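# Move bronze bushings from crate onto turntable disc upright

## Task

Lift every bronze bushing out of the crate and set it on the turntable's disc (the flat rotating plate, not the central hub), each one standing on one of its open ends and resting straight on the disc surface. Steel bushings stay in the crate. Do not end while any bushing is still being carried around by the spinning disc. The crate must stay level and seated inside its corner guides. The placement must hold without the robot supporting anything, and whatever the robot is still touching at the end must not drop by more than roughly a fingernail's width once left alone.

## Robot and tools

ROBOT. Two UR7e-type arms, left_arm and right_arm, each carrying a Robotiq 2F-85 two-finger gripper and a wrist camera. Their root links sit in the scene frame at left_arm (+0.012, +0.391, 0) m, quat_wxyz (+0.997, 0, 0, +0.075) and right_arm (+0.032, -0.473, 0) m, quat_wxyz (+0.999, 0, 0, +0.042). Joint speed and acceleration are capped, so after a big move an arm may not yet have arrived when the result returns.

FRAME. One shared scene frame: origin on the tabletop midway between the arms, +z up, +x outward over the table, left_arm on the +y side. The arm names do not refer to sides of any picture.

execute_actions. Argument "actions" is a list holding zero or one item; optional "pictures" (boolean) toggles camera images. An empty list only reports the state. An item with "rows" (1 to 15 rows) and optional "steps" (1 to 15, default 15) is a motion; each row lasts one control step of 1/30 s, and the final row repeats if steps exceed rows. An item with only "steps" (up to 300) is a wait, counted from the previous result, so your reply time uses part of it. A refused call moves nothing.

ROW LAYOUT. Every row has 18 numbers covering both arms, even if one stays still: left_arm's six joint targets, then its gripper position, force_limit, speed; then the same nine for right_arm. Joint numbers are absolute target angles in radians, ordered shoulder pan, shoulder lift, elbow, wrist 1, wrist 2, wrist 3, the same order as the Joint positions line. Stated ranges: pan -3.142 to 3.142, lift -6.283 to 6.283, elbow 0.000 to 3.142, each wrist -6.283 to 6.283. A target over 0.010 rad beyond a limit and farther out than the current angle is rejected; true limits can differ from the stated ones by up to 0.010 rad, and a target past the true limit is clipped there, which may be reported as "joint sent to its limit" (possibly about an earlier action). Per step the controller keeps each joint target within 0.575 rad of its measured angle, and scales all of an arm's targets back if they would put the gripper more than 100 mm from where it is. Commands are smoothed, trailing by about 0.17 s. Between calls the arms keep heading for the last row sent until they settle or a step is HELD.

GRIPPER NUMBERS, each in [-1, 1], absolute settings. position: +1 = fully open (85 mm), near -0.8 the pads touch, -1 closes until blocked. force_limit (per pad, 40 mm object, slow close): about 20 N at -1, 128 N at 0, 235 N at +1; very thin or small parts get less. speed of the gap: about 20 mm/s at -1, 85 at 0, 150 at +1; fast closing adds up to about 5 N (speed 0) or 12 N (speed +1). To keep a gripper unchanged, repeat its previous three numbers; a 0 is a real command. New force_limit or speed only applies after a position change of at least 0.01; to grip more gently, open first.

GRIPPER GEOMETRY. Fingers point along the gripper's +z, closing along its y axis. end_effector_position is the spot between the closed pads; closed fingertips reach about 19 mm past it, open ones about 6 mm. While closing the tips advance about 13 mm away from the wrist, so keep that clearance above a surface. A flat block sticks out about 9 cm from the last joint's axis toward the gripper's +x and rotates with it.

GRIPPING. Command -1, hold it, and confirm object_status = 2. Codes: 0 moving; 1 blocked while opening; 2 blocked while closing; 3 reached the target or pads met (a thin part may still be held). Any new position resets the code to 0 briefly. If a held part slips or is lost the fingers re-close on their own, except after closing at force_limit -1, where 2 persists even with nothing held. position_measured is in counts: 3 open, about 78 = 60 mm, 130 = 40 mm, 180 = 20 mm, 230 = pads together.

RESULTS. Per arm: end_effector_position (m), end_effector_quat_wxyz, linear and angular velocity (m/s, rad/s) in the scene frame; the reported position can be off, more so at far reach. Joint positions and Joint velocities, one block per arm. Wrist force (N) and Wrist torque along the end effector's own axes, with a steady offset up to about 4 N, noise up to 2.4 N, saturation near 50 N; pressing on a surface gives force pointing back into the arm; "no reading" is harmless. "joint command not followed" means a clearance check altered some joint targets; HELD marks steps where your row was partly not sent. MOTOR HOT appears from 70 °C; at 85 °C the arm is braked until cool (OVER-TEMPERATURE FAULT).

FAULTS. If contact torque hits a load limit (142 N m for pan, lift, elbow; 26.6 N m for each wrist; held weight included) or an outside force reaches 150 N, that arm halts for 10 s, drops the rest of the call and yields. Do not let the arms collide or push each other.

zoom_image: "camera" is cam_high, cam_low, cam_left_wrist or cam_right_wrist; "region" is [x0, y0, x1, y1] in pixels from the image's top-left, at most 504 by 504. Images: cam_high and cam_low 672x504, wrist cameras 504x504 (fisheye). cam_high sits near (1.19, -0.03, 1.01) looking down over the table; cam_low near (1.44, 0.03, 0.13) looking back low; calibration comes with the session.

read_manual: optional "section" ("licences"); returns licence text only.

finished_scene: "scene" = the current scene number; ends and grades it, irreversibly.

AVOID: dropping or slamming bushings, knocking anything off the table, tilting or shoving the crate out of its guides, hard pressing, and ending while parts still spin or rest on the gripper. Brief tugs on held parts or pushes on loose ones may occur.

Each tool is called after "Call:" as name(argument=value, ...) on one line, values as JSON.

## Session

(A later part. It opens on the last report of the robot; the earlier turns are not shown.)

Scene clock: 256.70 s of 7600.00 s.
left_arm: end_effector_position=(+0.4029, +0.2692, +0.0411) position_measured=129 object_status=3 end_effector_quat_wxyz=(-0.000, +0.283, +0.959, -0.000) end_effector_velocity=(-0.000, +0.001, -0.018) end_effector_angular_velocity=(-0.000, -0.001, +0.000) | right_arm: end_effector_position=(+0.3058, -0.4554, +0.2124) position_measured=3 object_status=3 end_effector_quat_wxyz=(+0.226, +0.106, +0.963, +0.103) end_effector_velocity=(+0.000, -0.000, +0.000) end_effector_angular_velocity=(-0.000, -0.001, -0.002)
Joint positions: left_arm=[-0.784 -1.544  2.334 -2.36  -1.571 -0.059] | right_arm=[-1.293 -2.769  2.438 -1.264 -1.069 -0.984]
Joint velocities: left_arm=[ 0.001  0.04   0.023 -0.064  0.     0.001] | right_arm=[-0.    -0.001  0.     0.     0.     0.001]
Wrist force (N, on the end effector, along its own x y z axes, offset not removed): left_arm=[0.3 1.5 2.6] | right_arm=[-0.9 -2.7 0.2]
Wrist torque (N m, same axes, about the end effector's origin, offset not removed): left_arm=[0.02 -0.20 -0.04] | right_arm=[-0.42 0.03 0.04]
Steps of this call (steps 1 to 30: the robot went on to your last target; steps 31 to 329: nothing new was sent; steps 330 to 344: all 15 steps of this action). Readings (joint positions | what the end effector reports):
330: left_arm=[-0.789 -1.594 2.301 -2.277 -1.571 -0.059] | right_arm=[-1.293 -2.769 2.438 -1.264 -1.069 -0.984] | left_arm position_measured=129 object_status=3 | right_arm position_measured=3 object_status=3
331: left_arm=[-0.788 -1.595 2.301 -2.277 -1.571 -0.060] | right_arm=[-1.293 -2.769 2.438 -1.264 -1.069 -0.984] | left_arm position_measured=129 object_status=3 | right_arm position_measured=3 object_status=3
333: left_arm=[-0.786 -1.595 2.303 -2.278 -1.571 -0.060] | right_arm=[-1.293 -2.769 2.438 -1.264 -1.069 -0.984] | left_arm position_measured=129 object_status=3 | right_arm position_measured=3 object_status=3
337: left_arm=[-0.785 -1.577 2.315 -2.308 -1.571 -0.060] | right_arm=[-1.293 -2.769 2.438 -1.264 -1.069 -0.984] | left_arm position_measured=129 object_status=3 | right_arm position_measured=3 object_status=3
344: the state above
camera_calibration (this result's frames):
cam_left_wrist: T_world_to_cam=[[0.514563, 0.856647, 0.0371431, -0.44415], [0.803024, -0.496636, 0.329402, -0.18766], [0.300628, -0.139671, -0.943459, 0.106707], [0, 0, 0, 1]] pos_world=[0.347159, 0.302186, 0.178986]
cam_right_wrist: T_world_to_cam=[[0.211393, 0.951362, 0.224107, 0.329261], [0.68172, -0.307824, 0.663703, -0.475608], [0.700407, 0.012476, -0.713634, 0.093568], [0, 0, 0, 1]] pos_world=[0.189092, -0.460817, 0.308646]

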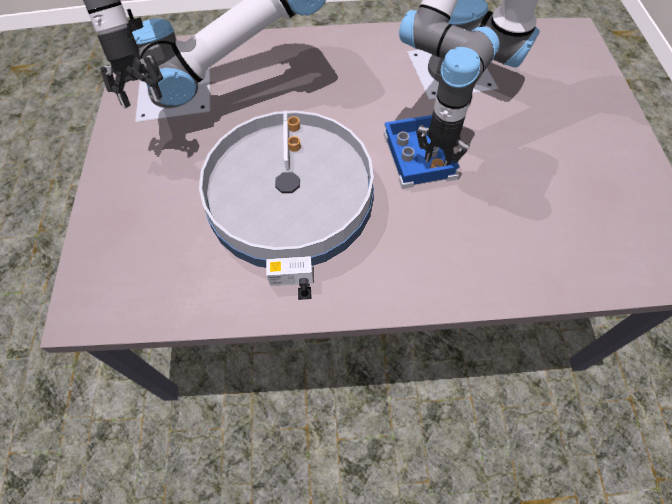

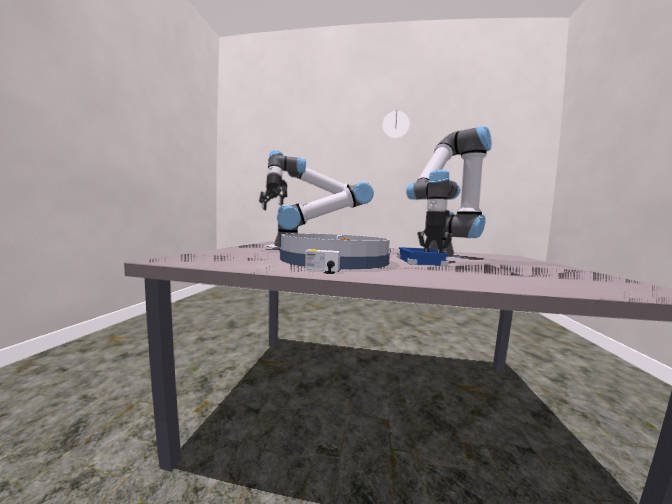

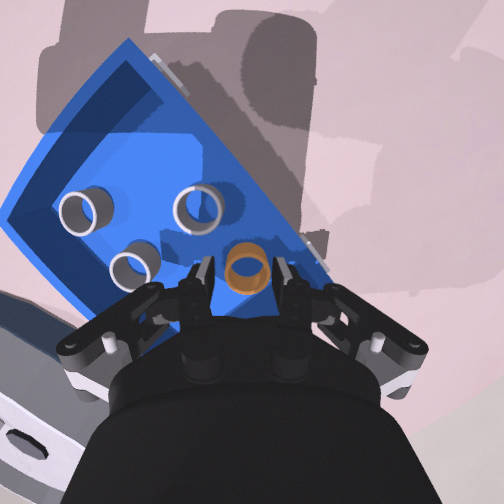

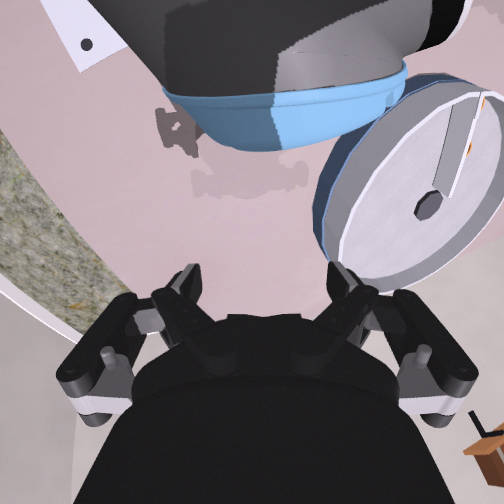

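Call:
execute_actions(actions=[{"rows":[[-0.784,-1.5214,2.3468,-2.3962,-1.571,-0.0595,0,-0.6,0,-1.293,-2.769,2.438,-1.264,-1.069,-0.984,1,0,0]],"steps":10}], pictures=false)

Call:
execute_actions(actions=[{"rows":[[-0.784,-1.5214,2.3468,-2.3962,-1.571,-0.0595,-1,-0.6,-0.6,-1.293,-2.769,2.438,-1.264,-1.069,-0.984,1,0,0]],"steps":15}], pictures=false)

Call:
execute_actions(actions=[{"rows":[[-0.784,-1.5405,2.3361,-2.3664,-1.571,-0.0595,-1,-0.6,-0.6,-1.293,-2.769,2.438,-1.264,-1.069,-0.984,1,0,0],[-0.784,-1.5595,2.3254,-2.3367,-1.571,-0.0595,-1,-0.6,-0.6,-1.293,-2.769,2.438,-1.264,-1.069,-0.984,1,0,0],[-0.784,-1.5785,2.3146,-2.3069,-1.571,-0.0595,-1,-0.6,-0.6,-1.293,-2.769,2.438,-1.264,-1.069,-0.984,1,0,0],[-0.784,-1.5976,2.3039,-2.2771,-1.571,-0.0595,-1,-0.6,-0.6,-1.293,-2.769,2.438,-1.264,-1.069,-0.984,1,0,0],[-0.784,-1.635,2.27,-2.206,-1.571,-0.0595,-1,-0.6,-0.6,-1.293,-2.769,2.438,-1.264,-1.069,-0.984,1,0,0],[-0.784,-1.67,2.235,-2.136,-1.571,-0.0595,-1,-0.6,-0.6,-1.293,-2.769,2.438,-1.264,-1.069,-0.984,1,0,0],[-0.784,-1.70,2.2,-2.07,-1.571,-0.0595,-1,-0.6,-0.6,-1.293,-2.769,2.438,-1.264,-1.069,-0.984,1,0,0],[-0.784,-1.7307,2.1629,-2.003,-1.571,-0.3,-1,-0.6,-0.6,-1.293,-2.769,2.438,-1.264,-1.069,-0.984,1,0,0]],"steps":13}], pictures=false)

Call:
execute_actions(actions=[{"rows":[[-1.1713,-1.3227,1.7336,-1.9817,-1.571,-1.4,-1,-0.6,-0.6,-1.293,-2.769,2.438,-1.264,-1.069,-0.984,1,0,0]],"steps":15}], pictures=false)

Call:
execute_actions(actions=[{"rows":[[-1.1713,-1.3227,1.7336,-1.9817,-1.571,-1.4,-1,-0.6,-0.6,-1.293,-2.769,2.438,-1.264,-1.069,-0.984,1,0,0],[-1.1713,-1.3227,1.7336,-1.9817,-1.571,-1.4,-1,-0.6,-0.6,-1.293,-2.769,2.438,-1.264,-1.069,-0.984,1,0,0],[-1.1713,-1.29,1.775,-2.056,-1.571,-1.4,-1,-0.6,-0.6,-1.293,-2.769,2.438,-1.264,-1.069,-0.984,1,0,0],[-1.1713,-1.29,1.775,-2.056,-1.571,-1.4,-1,-0.6,-0.6,-1.293,-2.769,2.438,-1.264,-1.069,-0.984,1,0,0],[-1.1713,-1.29,1.775,-2.056,-1.571,-1.4,-1,-0.6,-0.6,-1.293,-2.769,2.438,-1.264,-1.069,-0.984,1,0,0],[-1.1713,-1.2411,1.8287,-2.1584,-1.571,-1.4,-1,-0.6,-0.6,-1.293,-2.769,2.438,-1.264,-1.069,-0.984,1,0,0]],"steps":15}], pictures=false)

Call:
execute_actions(actions=[{"steps":10}], pictures=false)

Call:
execute_actions(actions=[{"rows":[[-1.1713,-1.2411,1.8287,-2.1584,-1.571,-1.4,0,-0.6,0,-1.293,-2.769,2.438,-1.264,-1.069,-0.984,1,0,0]],"steps":8}], pictures=false)

Call:
execute_actions(actions=[{"rows":[[-1.1713,-1.2553,1.8166,-2.1321,-1.571,-1.4,0,-0.6,0,-1.293,-2.769,2.438,-1.264,-1.069,-0.984,1,0,0],[-1.1713,-1.2553,1.8166,-2.1321,-1.571,-1.4,0,-0.6,0,-1.293,-2.769,2.438,-1.264,-1.069,-0.984,1,0,0],[-1.1713,-1.29,1.775,-2.056,-1.571,-1.4,0,-0.6,0,-1.293,-2.769,2.438,-1.264,-1.069,-0.984,1,0,0],[-1.1713,-1.29,1.775,-2.056,-1.571,-1.4,0,-0.6,0,-1.293,-2.769,2.438,-1.264,-1.069,-0.984,1,0,0],[-1.1713,-1.3227,1.7336,-1.9817,-1.571,-1.4,0,-0.6,0,-1.293,-2.769,2.438,-1.264,-1.069,-0.984,1,0,0]],"steps":15}])

Scene clock: 281.90 s of 7600.00 s.
left_arm: end_effector_position=(+0.4026, +0.2694, +0.0315) position_measured=129 object_status=3 end_effector_quat_wxyz=(-0.000, +0.283, +0.959, -0.000) end_effector_velocity=(-0.000, +0.000, -0.005) end_effector_angular_velocity=(+0.000, -0.000, -0.001) | right_arm: end_effector_position=(+0.3058, -0.4554, +0.2124) position_measured=3 object_status=3 end_effector_quat_wxyz=(+0.226, +0.106, +0.963, +0.103) end_effector_velocity=(-0.000, -0.000, -0.000) end_effector_angular_velocity=(-0.000, +0.001, -0.000)
Joint positions: left_arm=[-0.784 -1.523  2.346 -2.394 -1.571 -0.06 ] | right_arm=[-1.293 -2.769  2.438 -1.264 -1.069 -0.984]
Joint velocities: left_arm=[-0.     0.012  0.007 -0.019  0.     0.   ] | right_arm=[-0.    -0.     0.     0.    -0.001 -0.   ]
Wrist force (N, on the end effector, along its own x y z axes, offset not removed): left_arm=[2.9 0.4 1.5] | right_arm=[-0.2 -2.4 1.6]
Wrist torque (N m, same axes, about the end effector's origin, offset not removed): left_arm=[-0.12 -0.63 -0.02] | right_arm=[-0.50 0.01 -0.07]
Steps of this call (steps 1 to 15: the robot went on to your last target; steps 16 to 746: nothing new was sent; steps 747 to 756: all 10 steps of this action). Readings (joint positions | what the end effector reports):
747: left_arm=[-0.784 -1.540 2.336 -2.367 -1.571 -0.059] | right_arm=[-1.293 -2.769 2.438 -1.264 -1.069 -0.984] | left_arm position_measured=129 object_status=3 | right_arm position_measured=3 object_status=3
748: left_arm=[-0.784 -1.537 2.338 -2.371 -1.571 -0.060] | right_arm=[-1.293 -2.769 2.438 -1.264 -1.069 -0.984] | left_arm position_measured=129 object_status=3 | right_arm position_measured=3 object_status=3
750: left_arm=[-0.784 -1.530 2.342 -2.383 -1.571 -0.059] | right_arm=[-1.293 -2.769 2.438 -1.264 -1.069 -0.984] | left_arm position_measured=129 object_status=3 | right_arm position_measured=3 object_status=3
754: left_arm=[-0.784 -1.524 2.346 -2.393 -1.571 -0.059] | right_arm=[-1.293 -2.769 2.438 -1.264 -1.069 -0.984] | left_arm position_measured=129 object_status=3 | right_arm position_measured=3 object_status=3
756: the state above

Scene clock: 282.40 s of 7600.00 s.
left_arm: end_effector_position=(+0.4026, +0.2694, +0.0311) position_measured=154 object_status=2 end_effector_quat_wxyz=(+0.000, +0.283, +0.959, -0.000) end_effector_velocity=(-0.001, +0.000, -0.001) end_effector_angular_velocity=(+0.001, +0.003, +0.002) | right_arm: end_effector_position=(+0.3058, -0.4554, +0.2124) position_measured=3 object_status=3 end_effector_quat_wxyz=(+0.226, +0.106, +0.963, +0.103) end_effector_velocity=(+0.000, +0.000, +0.000) end_effector_angular_velocity=(-0.000, -0.002, -0.000)
Joint positions: left_arm=[-0.784 -1.521  2.347 -2.396 -1.571 -0.059] | right_arm=[-1.293 -2.769  2.438 -1.264 -1.069 -0.984]
Joint velocities: left_arm=[ 0.001  0.002  0.     0.001 -0.001 -0.002] | right_arm=[-0.001 -0.001 -0.     0.     0.002 -0.   ]
Wrist force (N, on the end effector, along its own x y z axes, offset not removed): left_arm=[6.3 1.0 -14.3] | right_arm=[-1.6 -1.9 1.6]
Wrist torque (N m, same axes, about the end effector's origin, offset not removed): left_arm=[0.16 -0.15 -0.05] | right_arm=[-0.34 0.22 -0.01]
Steps of this call (steps 1 to 15: all 15 steps of this action). Readings (joint positions | what the end effector reports):
1: left_arm=[-0.784 -1.522 2.346 -2.395 -1.571 -0.060] | right_arm=[-1.293 -2.769 2.438 -1.264 -1.069 -0.984] | left_arm position_measured=129 object_status=0 | right_arm position_measured=3 object_status=3
2: left_arm=[-0.784 -1.522 2.346 -2.395 -1.571 -0.059] | right_arm=[-1.293 -2.769 2.438 -1.264 -1.069 -0.984] | left_arm position_measured=129 object_status=0 | right_arm position_measured=3 object_status=3
4: left_arm=[-0.784 -1.522 2.347 -2.396 -1.571 -0.060] | right_arm=[-1.293 -2.769 2.438 -1.264 -1.069 -0.984] | left_arm position_measured=134 object_status=0 | right_arm position_measured=3 object_status=3
8: left_arm=[-0.784 -1.521 2.347 -2.396 -1.571 -0.059] | right_arm=[-1.293 -2.769 2.438 -1.264 -1.069 -0.984] | left_arm position_measured=149 object_status=0 | right_arm position_measured=3 object_status=3
15: the state above

Scene clock: 282.83 s of 7600.00 s.
left_arm: end_effector_position=(+0.4062, +0.2668, +0.1352) position_measured=154 object_status=2 end_effector_quat_wxyz=(+0.002, +0.208, +0.978, -0.001) end_effector_velocity=(-0.021, +0.016, +0.151) end_effector_angular_velocity=(+0.027, +0.043, +0.849) | right_arm: end_effector_position=(+0.3058, -0.4554, +0.2124) position_measured=3 object_status=3 end_effector_quat_wxyz=(+0.226, +0.106, +0.963, +0.103) end_effector_velocity=(+0.000, +0.000, +0.000) end_effector_angular_velocity=(-0.002, -0.002, +0.001)
Joint positions: left_arm=[-0.784 -1.707  2.187 -2.056 -1.571 -0.216] | right_arm=[-1.293 -2.769  2.438 -1.264 -1.069 -0.984]
Joint velocities: left_arm=[-0.    -0.241 -0.247  0.538  0.001 -0.85 ] | right_arm=[ 0.    -0.002  0.     0.     0.001 -0.001]
Wrist force (N, on the end effector, along its own x y z axes, offset not removed): left_arm=[2.0 1.6 0.5] | right_arm=[-0.3 -2.7 1.6]
Wrist torque (N m, same axes, about the end effector's origin, offset not removed): left_arm=[0.09 -0.38 0.03] | right_arm=[-0.52 0.00 -0.05]
Steps of this call (steps 1 to 13: all 13 steps of this action). Readings (joint positions | what the end effector reports):
1: left_arm=[-0.784 -1.522 2.347 -2.396 -1.571 -0.060] | right_arm=[-1.293 -2.769 2.438 -1.264 -1.069 -0.984] | left_arm position_measured=154 object_status=2 | right_arm position_measured=3 object_status=3
2: left_arm=[-0.784 -1.525 2.345 -2.391 -1.571 -0.060] | right_arm=[-1.293 -2.769 2.438 -1.264 -1.069 -0.984] | left_arm position_measured=154 object_status=2 | right_arm position_measured=3 object_status=3
4: left_arm=[-0.784 -1.542 2.335 -2.366 -1.571 -0.059] | right_arm=[-1.293 -2.769 2.438 -1.264 -1.069 -0.984] | left_arm position_measured=154 object_status=2 | right_arm position_measured=3 object_status=3
8: left_arm=[-0.784 -1.616 2.279 -2.245 -1.571 -0.060] | right_arm=[-1.293 -2.769 2.438 -1.264 -1.069 -0.984] | left_arm position_measured=154 object_status=2 | right_arm position_measured=3 object_status=3
13: the state above

Scene clock: 283.33 s of 7600.00 s.
left_arm: end_effector_position=(+0.4276, +0.0211, +0.1527) position_measured=154 object_status=2 end_effector_quat_wxyz=(-0.000, -0.017, +1.000, -0.000) end_effector_velocity=(-0.060, -0.407, -0.021) end_effector_angular_velocity=(-0.000, +0.001, +2.019) | right_arm: end_effector_position=(+0.3058, -0.4554, +0.2124) position_measured=3 object_status=3 end_effector_quat_wxyz=(+0.226, +0.106, +0.963, +0.103) end_effector_velocity=(+0.000, +0.000, +0.000) end_effector_angular_velocity=(+0.000, -0.001, -0.001)
Joint positions: left_arm=[-1.119 -1.376  1.794 -1.988 -1.571 -1.003] | right_arm=[-1.293 -2.769  2.438 -1.264 -1.069 -0.984]
Joint velocities: left_arm=[-0.517  0.534 -0.597  0.063 -0.001 -2.536] | right_arm=[ 0.     0.    -0.001  0.     0.001  0.001]
Wrist force (N, on the end effector, along its own x y z axes, offset not removed): left_arm=[1.9 -3.9 2.4] | right_arm=[0.6 -3.2 0.8]
Wrist torque (N m, same axes, about the end effector's origin, offset not removed): left_arm=[-0.54 -0.37 -0.06] | right_arm=[-0.55 -0.14 -0.07]
Steps of this call (steps 1 to 15: all 15 steps of this action). Readings (joint positions | what the end effector reports):
1: left_arm=[-0.784 -1.713 2.180 -2.041 -1.571 -0.240] | right_arm=[-1.293 -2.769 2.438 -1.264 -1.069 -0.984] | left_arm position_measured=154 object_status=2 | right_arm position_measured=3 object_status=3
2: left_arm=[-0.793 -1.710 2.166 -2.034 -1.571 -0.266] | right_arm=[-1.293 -2.769 2.438 -1.264 -1.069 -0.984] | left_arm position_measured=154 object_status=2 | right_arm position_measured=3 object_status=3
4: left_arm=[-0.844 -1.660 2.107 -2.026 -1.571 -0.342] | right_arm=[-1.293 -2.769 2.438 -1.264 -1.069 -0.984] | left_arm position_measured=154 object_status=2 | right_arm position_measured=3 object_status=3
8: left_arm=[-0.950 -1.551 1.988 -2.012 -1.571 -0.520] | right_arm=[-1.293 -2.769 2.438 -1.264 -1.069 -0.984] | left_arm position_measured=154 object_status=2 | right_arm position_measured=3 object_status=3
15: the state above

Scene clock: 283.83 s of 7600.00 s.
left_arm: end_effector_position=(+0.4202, -0.0198, +0.0826) position_measured=154 object_status=2 end_effector_quat_wxyz=(-0.000, -0.187, +0.982, +0.000) end_effector_velocity=(-0.001, -0.002, -0.031) end_effector_angular_velocity=(-0.006, -0.004, +0.025) | right_arm: end_effector_position=(+0.3058, -0.4554, +0.2124) position_measured=3 object_status=3 end_effector_quat_wxyz=(+0.226, +0.106, +0.963, +0.103) end_effector_velocity=(-0.000, +0.000, +0.000) end_effector_angular_velocity=(-0.001, -0.000, +0.001)
Joint positions: left_arm=[-1.171 -1.245  1.825 -2.15  -1.571 -1.397] | right_arm=[-1.293 -2.769  2.438 -1.264 -1.069 -0.984]
Joint velocities: left_arm=[-0.003  0.041  0.039 -0.088  0.001 -0.028] | right_arm=[ 0. -0. -0.  0. -0. -0.]
Wrist force (N, on the end effector, along its own x y z axes, offset not removed): left_arm=[1.0 1.7 1.7] | right_arm=[0.0 -1.1 0.7]
Wrist torque (N m, same axes, about the end effector's origin, offset not removed): left_arm=[0.16 -0.20 -0.03] | right_arm=[-0.21 -0.11 -0.03]
Steps of this call (steps 1 to 15: all 15 steps of this action). Readings (joint positions | what the end effector reports):
1: left_arm=[-1.134 -1.361 1.777 -1.987 -1.571 -1.090] | right_arm=[-1.293 -2.769 2.438 -1.264 -1.069 -0.984] | left_arm position_measured=154 object_status=2 | right_arm position_measured=3 object_status=3
2: left_arm=[-1.145 -1.350 1.764 -1.985 -1.571 -1.171] | right_arm=[-1.293 -2.769 2.438 -1.264 -1.069 -0.984] | left_arm position_measured=154 object_status=2 | right_arm position_measured=3 object_status=3
4: left_arm=[-1.158 -1.332 1.755 -1.992 -1.571 -1.284] | right_arm=[-1.293 -2.769 2.438 -1.264 -1.069 -0.984] | left_arm position_measured=154 object_status=2 | right_arm position_measured=3 object_status=3
8: left_arm=[-1.168 -1.284 1.787 -2.066 -1.571 -1.370] | right_arm=[-1.293 -2.769 2.438 -1.264 -1.069 -0.984] | left_arm position_measured=154 object_status=2 | right_arm position_measured=3 object_status=3
15: the state above

Scene clock: 284.17 s of 7600.00 s.
left_arm: end_effector_position=(+0.4201, -0.0200, +0.0795) position_measured=154 object_status=2 end_effector_quat_wxyz=(-0.000, -0.188, +0.982, -0.000) end_effector_velocity=(-0.000, -0.000, -0.002) end_effector_angular_velocity=(+0.001, -0.000, +0.002) | right_arm: end_effector_position=(+0.3058, -0.4554, +0.2124) position_measured=3 object_status=3 end_effector_quat_wxyz=(+0.226, +0.106, +0.963, +0.103) end_effector_velocity=(+0.000, +0.000, +0.000) end_effector_angular_velocity=(-0.001, -0.001, +0.002)
Joint positions: left_arm=[-1.171 -1.241  1.829 -2.158 -1.571 -1.4  ] | right_arm=[-1.293 -2.769  2.438 -1.264 -1.069 -0.984]
Joint velocities: left_arm=[-0.     0.003  0.001 -0.003  0.001 -0.002] | right_arm=[ 0.    -0.    -0.     0.     0.    -0.002]
Wrist force (N, on the end effector, along its own x y z axes, offset not removed): left_arm=[1.5 2.0 3.3] | right_arm=[-0.3 -3.1 0.7]
Wrist torque (N m, same axes, about the end effector's origin, offset not removed): left_arm=[0.15 -0.46 0.00] | right_arm=[-0.48 0.01 -0.04]
Steps of this call (steps 1 to 10: the robot went on to your last target). Readings (joint positions | what the end effector reports):
1: left_arm=[-1.171 -1.244 1.826 -2.152 -1.571 -1.398] | right_arm=[-1.293 -2.769 2.438 -1.264 -1.069 -0.984] | left_arm position_measured=154 object_status=2 | right_arm position_measured=3 object_status=3
2: left_arm=[-1.171 -1.243 1.827 -2.154 -1.571 -1.399] | right_arm=[-1.293 -2.769 2.438 -1.264 -1.069 -0.984] | left_arm position_measured=154 object_status=2 | right_arm position_measured=3 object_status=3
4: left_arm=[-1.171 -1.242 1.828 -2.156 -1.571 -1.399] | right_arm=[-1.293 -2.769 2.438 -1.264 -1.069 -0.984] | left_arm position_measured=154 object_status=2 | right_arm position_measured=3 object_status=3
8: left_arm=[-1.171 -1.241 1.828 -2.158 -1.571 -1.400] | right_arm=[-1.293 -2.769 2.438 -1.264 -1.069 -0.984] | left_arm position_measured=154 object_status=2 | right_arm position_measured=3 object_status=3
10: the state above

Scene clock: 284.43 s of 7600.00 s.
left_arm: end_effector_position=(+0.4200, -0.0200, +0.0794) position_measured=130 object_status=0 end_effector_quat_wxyz=(-0.000, -0.188, +0.982, -0.000) end_effector_velocity=(-0.000, -0.000, -0.000) end_effector_angular_velocity=(+0.000, +0.000, +0.000) | right_arm: end_effector_position=(+0.3058, -0.4554, +0.2124) position_measured=3 object_status=3 end_effector_quat_wxyz=(+0.226, +0.106, +0.963, +0.103) end_effector_velocity=(-0.000, +0.000, -0.000) end_effector_angular_velocity=(-0.001, +0.001, -0.001)
Joint positions: left_arm=[-1.171 -1.241  1.829 -2.158 -1.571 -1.4  ] | right_arm=[-1.293 -2.769  2.438 -1.264 -1.069 -0.984]
Joint velocities: left_arm=[-0.     0.001 -0.     0.     0.    -0.   ] | right_arm=[ 0.    -0.002  0.001  0.    -0.001  0.001]
Wrist force (N, on the end effector, along its own x y z axes, offset not removed): left_arm=[1.1 -0.1 2.4] | right_arm=[0.4 -3.2 1.2]
Wrist torque (N m, same axes, about the end effector's origin, offset not removed): left_arm=[-0.10 -0.24 0.01] | right_arm=[-0.51 -0.14 -0.03]
Steps of this call (steps 1 to 8: all 8 steps of this action). Readings (joint positions | what the end effector reports):
1: left_arm=[-1.171 -1.241 1.829 -2.158 -1.571 -1.400] | right_arm=[-1.293 -2.769 2.438 -1.264 -1.069 -0.984] | left_arm position_measured=154 object_status=0 | right_arm position_measured=3 object_status=3
2: left_arm=[-1.171 -1.241 1.829 -2.158 -1.571 -1.400] | right_arm=[-1.293 -2.769 2.438 -1.264 -1.069 -0.984] | left_arm position_measured=153 object_status=0 | right_arm position_measured=3 object_status=3
4: left_arm=[-1.171 -1.241 1.829 -2.158 -1.571 -1.400] | right_arm=[-1.293 -2.769 2.438 -1.264 -1.069 -0.984] | left_arm position_measured=144 object_status=0 | right_arm position_measured=3 object_status=3
8: the state above

Scene clock: 284.93 s of 7600.00 s.
left_arm: end_effector_position=(+0.4201, -0.0201, +0.1479) position_measured=129 object_status=3 end_effector_quat_wxyz=(-0.000, -0.188, +0.982, -0.000) end_effector_velocity=(-0.002, +0.001, +0.021) end_effector_angular_velocity=(+0.003, +0.003, -0.002) | right_arm: end_effector_position=(+0.3058, -0.4554, +0.2124) position_measured=3 object_status=3 end_effector_quat_wxyz=(+0.226, +0.106, +0.963, +0.103) end_effector_velocity=(-0.000, -0.000, +0.000) end_effector_angular_velocity=(+0.000, +0.001, +0.001)
Joint positions: left_arm=[-1.171 -1.32   1.737 -1.987 -1.571 -1.4  ] | right_arm=[-1.293 -2.769  2.438 -1.264 -1.069 -0.984]
Joint velocities: left_arm=[-0.001 -0.023 -0.029  0.056 -0.001  0.001] | right_arm=[ 0.     0.001 -0.    -0.    -0.001 -0.   ]
Wrist force (N, on the end effector, along its own x y z axes, offset not removed): left_arm=[0.8 0.1 2.4] | right_arm=[-0.1 -2.1 0.7]
Wrist torque (N m, same axes, about the end effector's origin, offset not removed): left_arm=[-0.09 -0.28 0.00] | right_arm=[-0.38 -0.03 0.01]
Steps of this call (steps 1 to 15: all 15 steps of this action). Readings (joint positions | what the end effector reports):
1: left_arm=[-1.171 -1.241 1.829 -2.158 -1.571 -1.400] | right_arm=[-1.293 -2.769 2.438 -1.264 -1.069 -0.984] | left_arm position_measured=129 object_status=0 | right_arm position_measured=3 object_status=3
2: left_arm=[-1.171 -1.243 1.827 -2.154 -1.571 -1.400] | right_arm=[-1.293 -2.769 2.438 -1.264 -1.069 -0.984] | left_arm position_measured=129 object_status=0 | right_arm position_measured=3 object_status=3
4: left_arm=[-1.171 -1.254 1.817 -2.135 -1.571 -1.400] | right_arm=[-1.293 -2.769 2.438 -1.264 -1.069 -0.984] | left_arm position_measured=129 object_status=0 | right_arm position_measured=3 object_status=3
8: left_arm=[-1.171 -1.298 1.764 -2.041 -1.571 -1.400] | right_arm=[-1.293 -2.769 2.438 -1.264 -1.069 -0.984] | left_arm position_measured=129 object_status=3 | right_arm position_measured=3 object_status=3
15: the state above
camera_calibration (this result's frames):
cam_left_wrist: T_world_to_cam=[[-0.400469, 0.91556, 0.0370804, 0.176416], [0.869896, 0.367157, 0.329357, -0.391105], [0.287932, 0.164153, -0.943477, 0.173319], [0, 0, 0, 1]] pos_world=[0.360966, -0.0463737, 0.285794]
cam_right_wrist: T_world_to_cam=[[0.211393, 0.951362, 0.224107, 0.329261], [0.68172, -0.307824, 0.663703, -0.475608], [0.700407, 0.0124758, -0.713634, 0.0935679], [0, 0, 0, 1]] pos_world=[0.189092, -0.460817, 0.308646]

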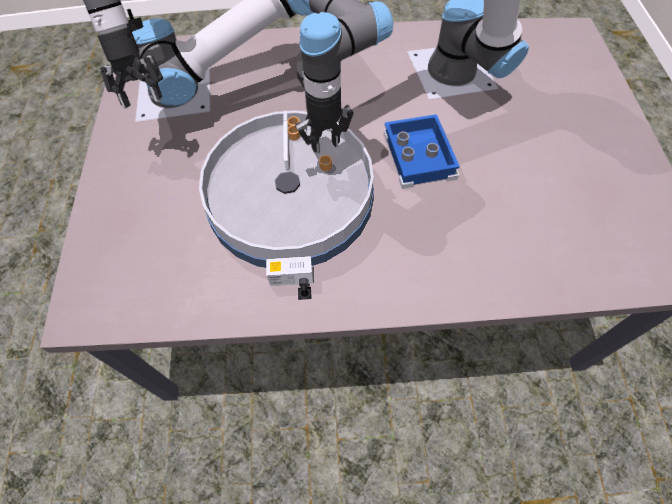

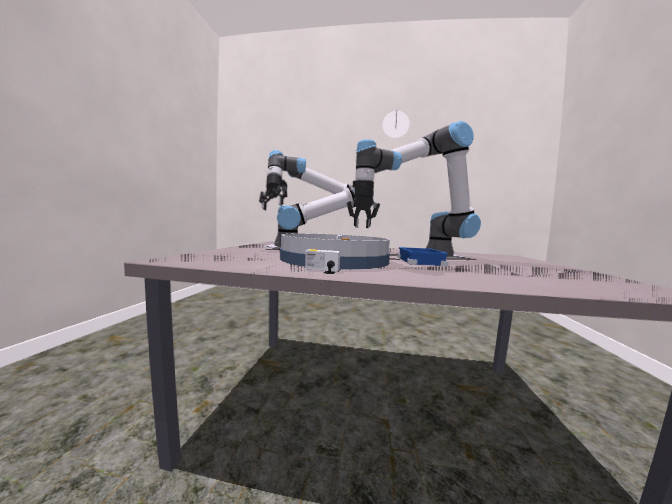

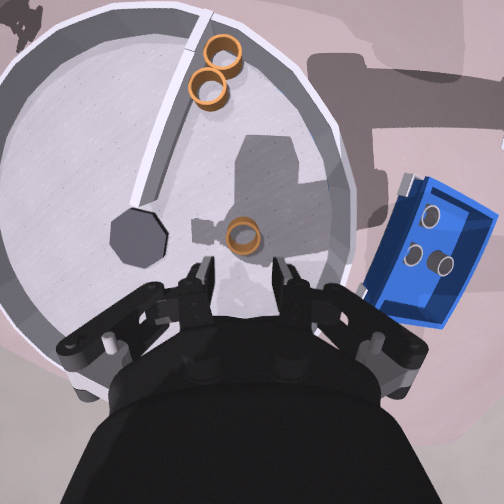

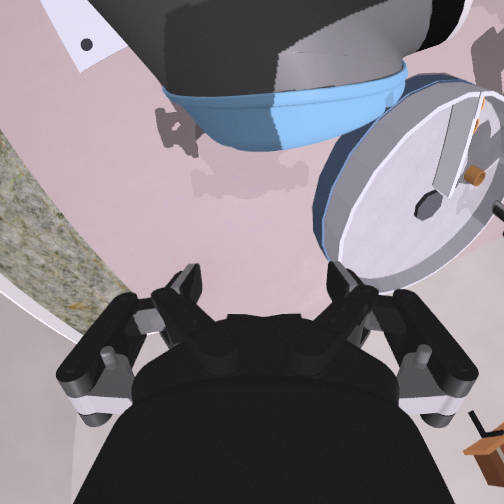

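Call:
execute_actions(actions=[{"steps":300}], pictures=false)

Call:
execute_actions(actions=[{"steps":240}])

Scene clock: 294.93 s of 7600.00 s.
left_arm: end_effector_position=(+0.4200, -0.0199, +0.1501) position_measured=129 object_status=3 end_effector_quat_wxyz=(-0.000, -0.188, +0.982, -0.000) end_effector_velocity=(-0.000, +0.000, -0.000) end_effector_angular_velocity=(+0.001, +0.001, +0.000) | right_arm: end_effector_position=(+0.3058, -0.4554, +0.2124) position_measured=3 object_status=3 end_effector_quat_wxyz=(+0.226, +0.106, +0.963, +0.103) end_effector_velocity=(-0.000, -0.000, -0.000) end_effector_angular_velocity=(+0.001, +0.001, -0.001)
Joint positions: left_arm=[-1.171 -1.323  1.734 -1.982 -1.571 -1.4  ] | right_arm=[-1.293 -2.769  2.438 -1.264 -1.069 -0.984]
Joint velocities: left_arm=[ 0.     0.    -0.     0.001 -0.    -0.   ] | right_arm=[-0.     0.001  0.     0.    -0.001  0.001]
Wrist force (N, on the end effector, along its own x y z axes, offset not removed): left_arm=[0.9 1.8 0.4] | right_arm=[0.4 -2.2 0.8]
Wrist torque (N m, same axes, about the end effector's origin, offset not removed): left_arm=[0.26 -0.14 -0.02] | right_arm=[-0.30 -0.10 0.03]
Steps of this call (steps 1 to 15: the robot went on to your last target; steps 16 to 300: nothing new was sent). Readings (joint positions | what the end effector reports):
1: left_arm=[-1.171 -1.321 1.736 -1.986 -1.571 -1.400] | right_arm=[-1.293 -2.769 2.438 -1.264 -1.069 -0.984] | left_arm position_measured=129 object_status=3 | right_arm position_measured=3 object_status=3
2: left_arm=[-1.171 -1.321 1.735 -1.985 -1.571 -1.400] | right_arm=[-1.293 -2.769 2.438 -1.264 -1.069 -0.984] | left_arm position_measured=129 object_status=3 | right_arm position_measured=3 object_status=3
4: left_arm=[-1.171 -1.322 1.734 -1.983 -1.571 -1.400] | right_arm=[-1.293 -2.769 2.438 -1.264 -1.069 -0.984] | left_arm position_measured=129 object_status=3 | right_arm position_measured=3 object_status=3
8: left_arm=[-1.171 -1.323 1.734 -1.982 -1.571 -1.400] | right_arm=[-1.293 -2.769 2.438 -1.264 -1.069 -0.984] | left_arm position_measured=129 object_status=3 | right_arm position_measured=3 object_status=3
300: the state above
All arms were judged still, so your last target was given up. Only a new action makes them travel on or press farther. Fingers that are still opening or closing keep moving.

Scene clock: 302.93 s of 7600.00 s.
left_arm: end_effector_position=(+0.4200, -0.0199, +0.1501) position_measured=129 object_status=3 end_effector_quat_wxyz=(-0.000, -0.188, +0.982, -0.000) end_effector_velocity=(+0.000, +0.000, +0.000) end_effector_angular_velocity=(-0.000, -0.001, -0.000) | right_arm: end_effector_position=(+0.3058, -0.4554, +0.2124) position_measured=3 object_status=3 end_effector_quat_wxyz=(+0.226, +0.106, +0.963, +0.103) end_effector_velocity=(+0.000, +0.000, +0.000) end_effector_angular_velocity=(-0.001, -0.001, +0.001)
Joint positions: left_arm=[-1.171 -1.323  1.734 -1.982 -1.571 -1.4  ] | right_arm=[-1.293 -2.769  2.438 -1.264 -1.069 -0.984]
Joint velocities: left_arm=[-0.    -0.     0.    -0.001  0.001  0.   ] | right_arm=[-0.    -0.001  0.     0.     0.    -0.001]
Wrist force (N, on the end effector, along its own x y z axes, offset not removed): left_arm=[2.5 2.3 1.2] | right_arm=[-1.0 -2.6 -0.2]
Wrist torque (N m, same axes, about the end effector's origin, offset not removed): left_arm=[0.11 -0.46 -0.01] | right_arm=[-0.39 0.18 -0.03]
Steps of this call (steps 1 to 240: nothing new was sent). Readings (joint positions | what the end effector reports):
1: left_arm=[-1.171 -1.323 1.734 -1.982 -1.571 -1.400] | right_arm=[-1.293 -2.769 2.438 -1.264 -1.069 -0.984] | left_arm position_measured=129 object_status=3 | right_arm position_measured=3 object_status=3
2: left_arm=[-1.171 -1.323 1.734 -1.982 -1.571 -1.400] | right_arm=[-1.293 -2.769 2.438 -1.264 -1.069 -0.984] | left_arm position_measured=129 object_status=3 | right_arm position_measured=3 object_status=3
4: left_arm=[-1.171 -1.323 1.734 -1.982 -1.571 -1.400] | right_arm=[-1.293 -2.769 2.438 -1.264 -1.069 -0.984] | left_arm position_measured=129 object_status=3 | right_arm position_measured=3 object_status=3
8: left_arm=[-1.171 -1.323 1.734 -1.982 -1.571 -1.400] | right_arm=[-1.293 -2.769 2.438 -1.264 -1.069 -0.984] | left_arm position_measured=129 object_status=3 | right_arm position_measured=3 object_status=3
240: the state above
camera_calibration (this result's frames):
cam_left_wrist: T_world_to_cam=[[-0.400483, 0.915545, 0.0373029, 0.176101], [0.869923, 0.367108, 0.329343, -0.391803], [0.287834, 0.164347, -0.943473, 0.175375], [0, 0, 0, 1]] pos_world=[0.360885, -0.0462167, 0.28793]
cam_right_wrist: T_world_to_cam=[[0.211393, 0.951362, 0.224107, 0.329261], [0.68172, -0.307824, 0.663703, -0.475608], [0.700407, 0.0124758, -0.713634, 0.0935679], [0, 0, 0, 1]] pos_world=[0.189092, -0.460817, 0.308646]

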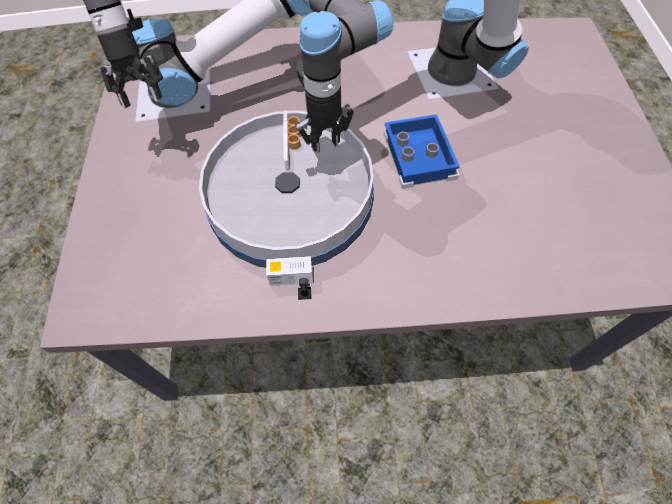

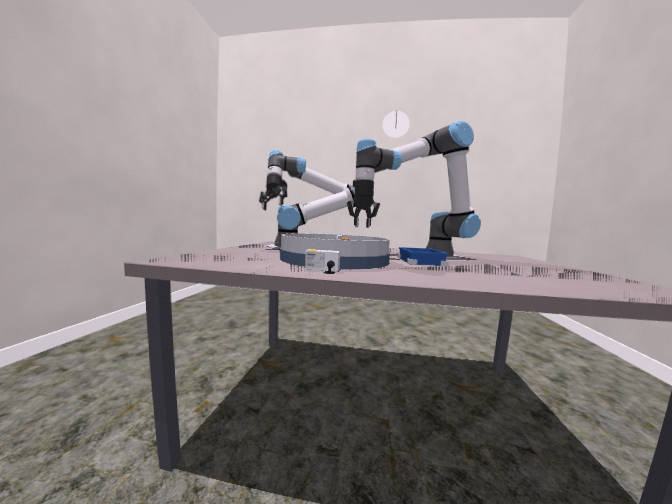

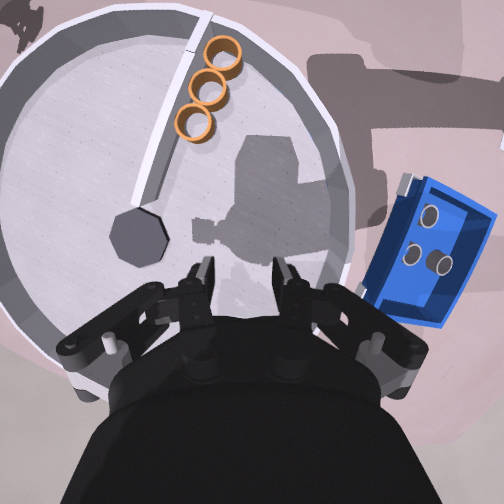

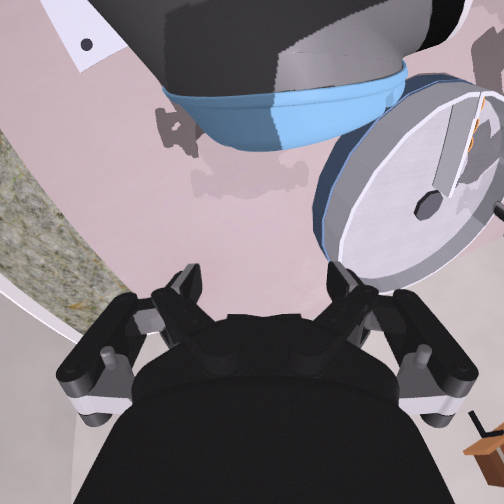

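Call:
finished_scene(scene=1)

The scene is finished: the task was done.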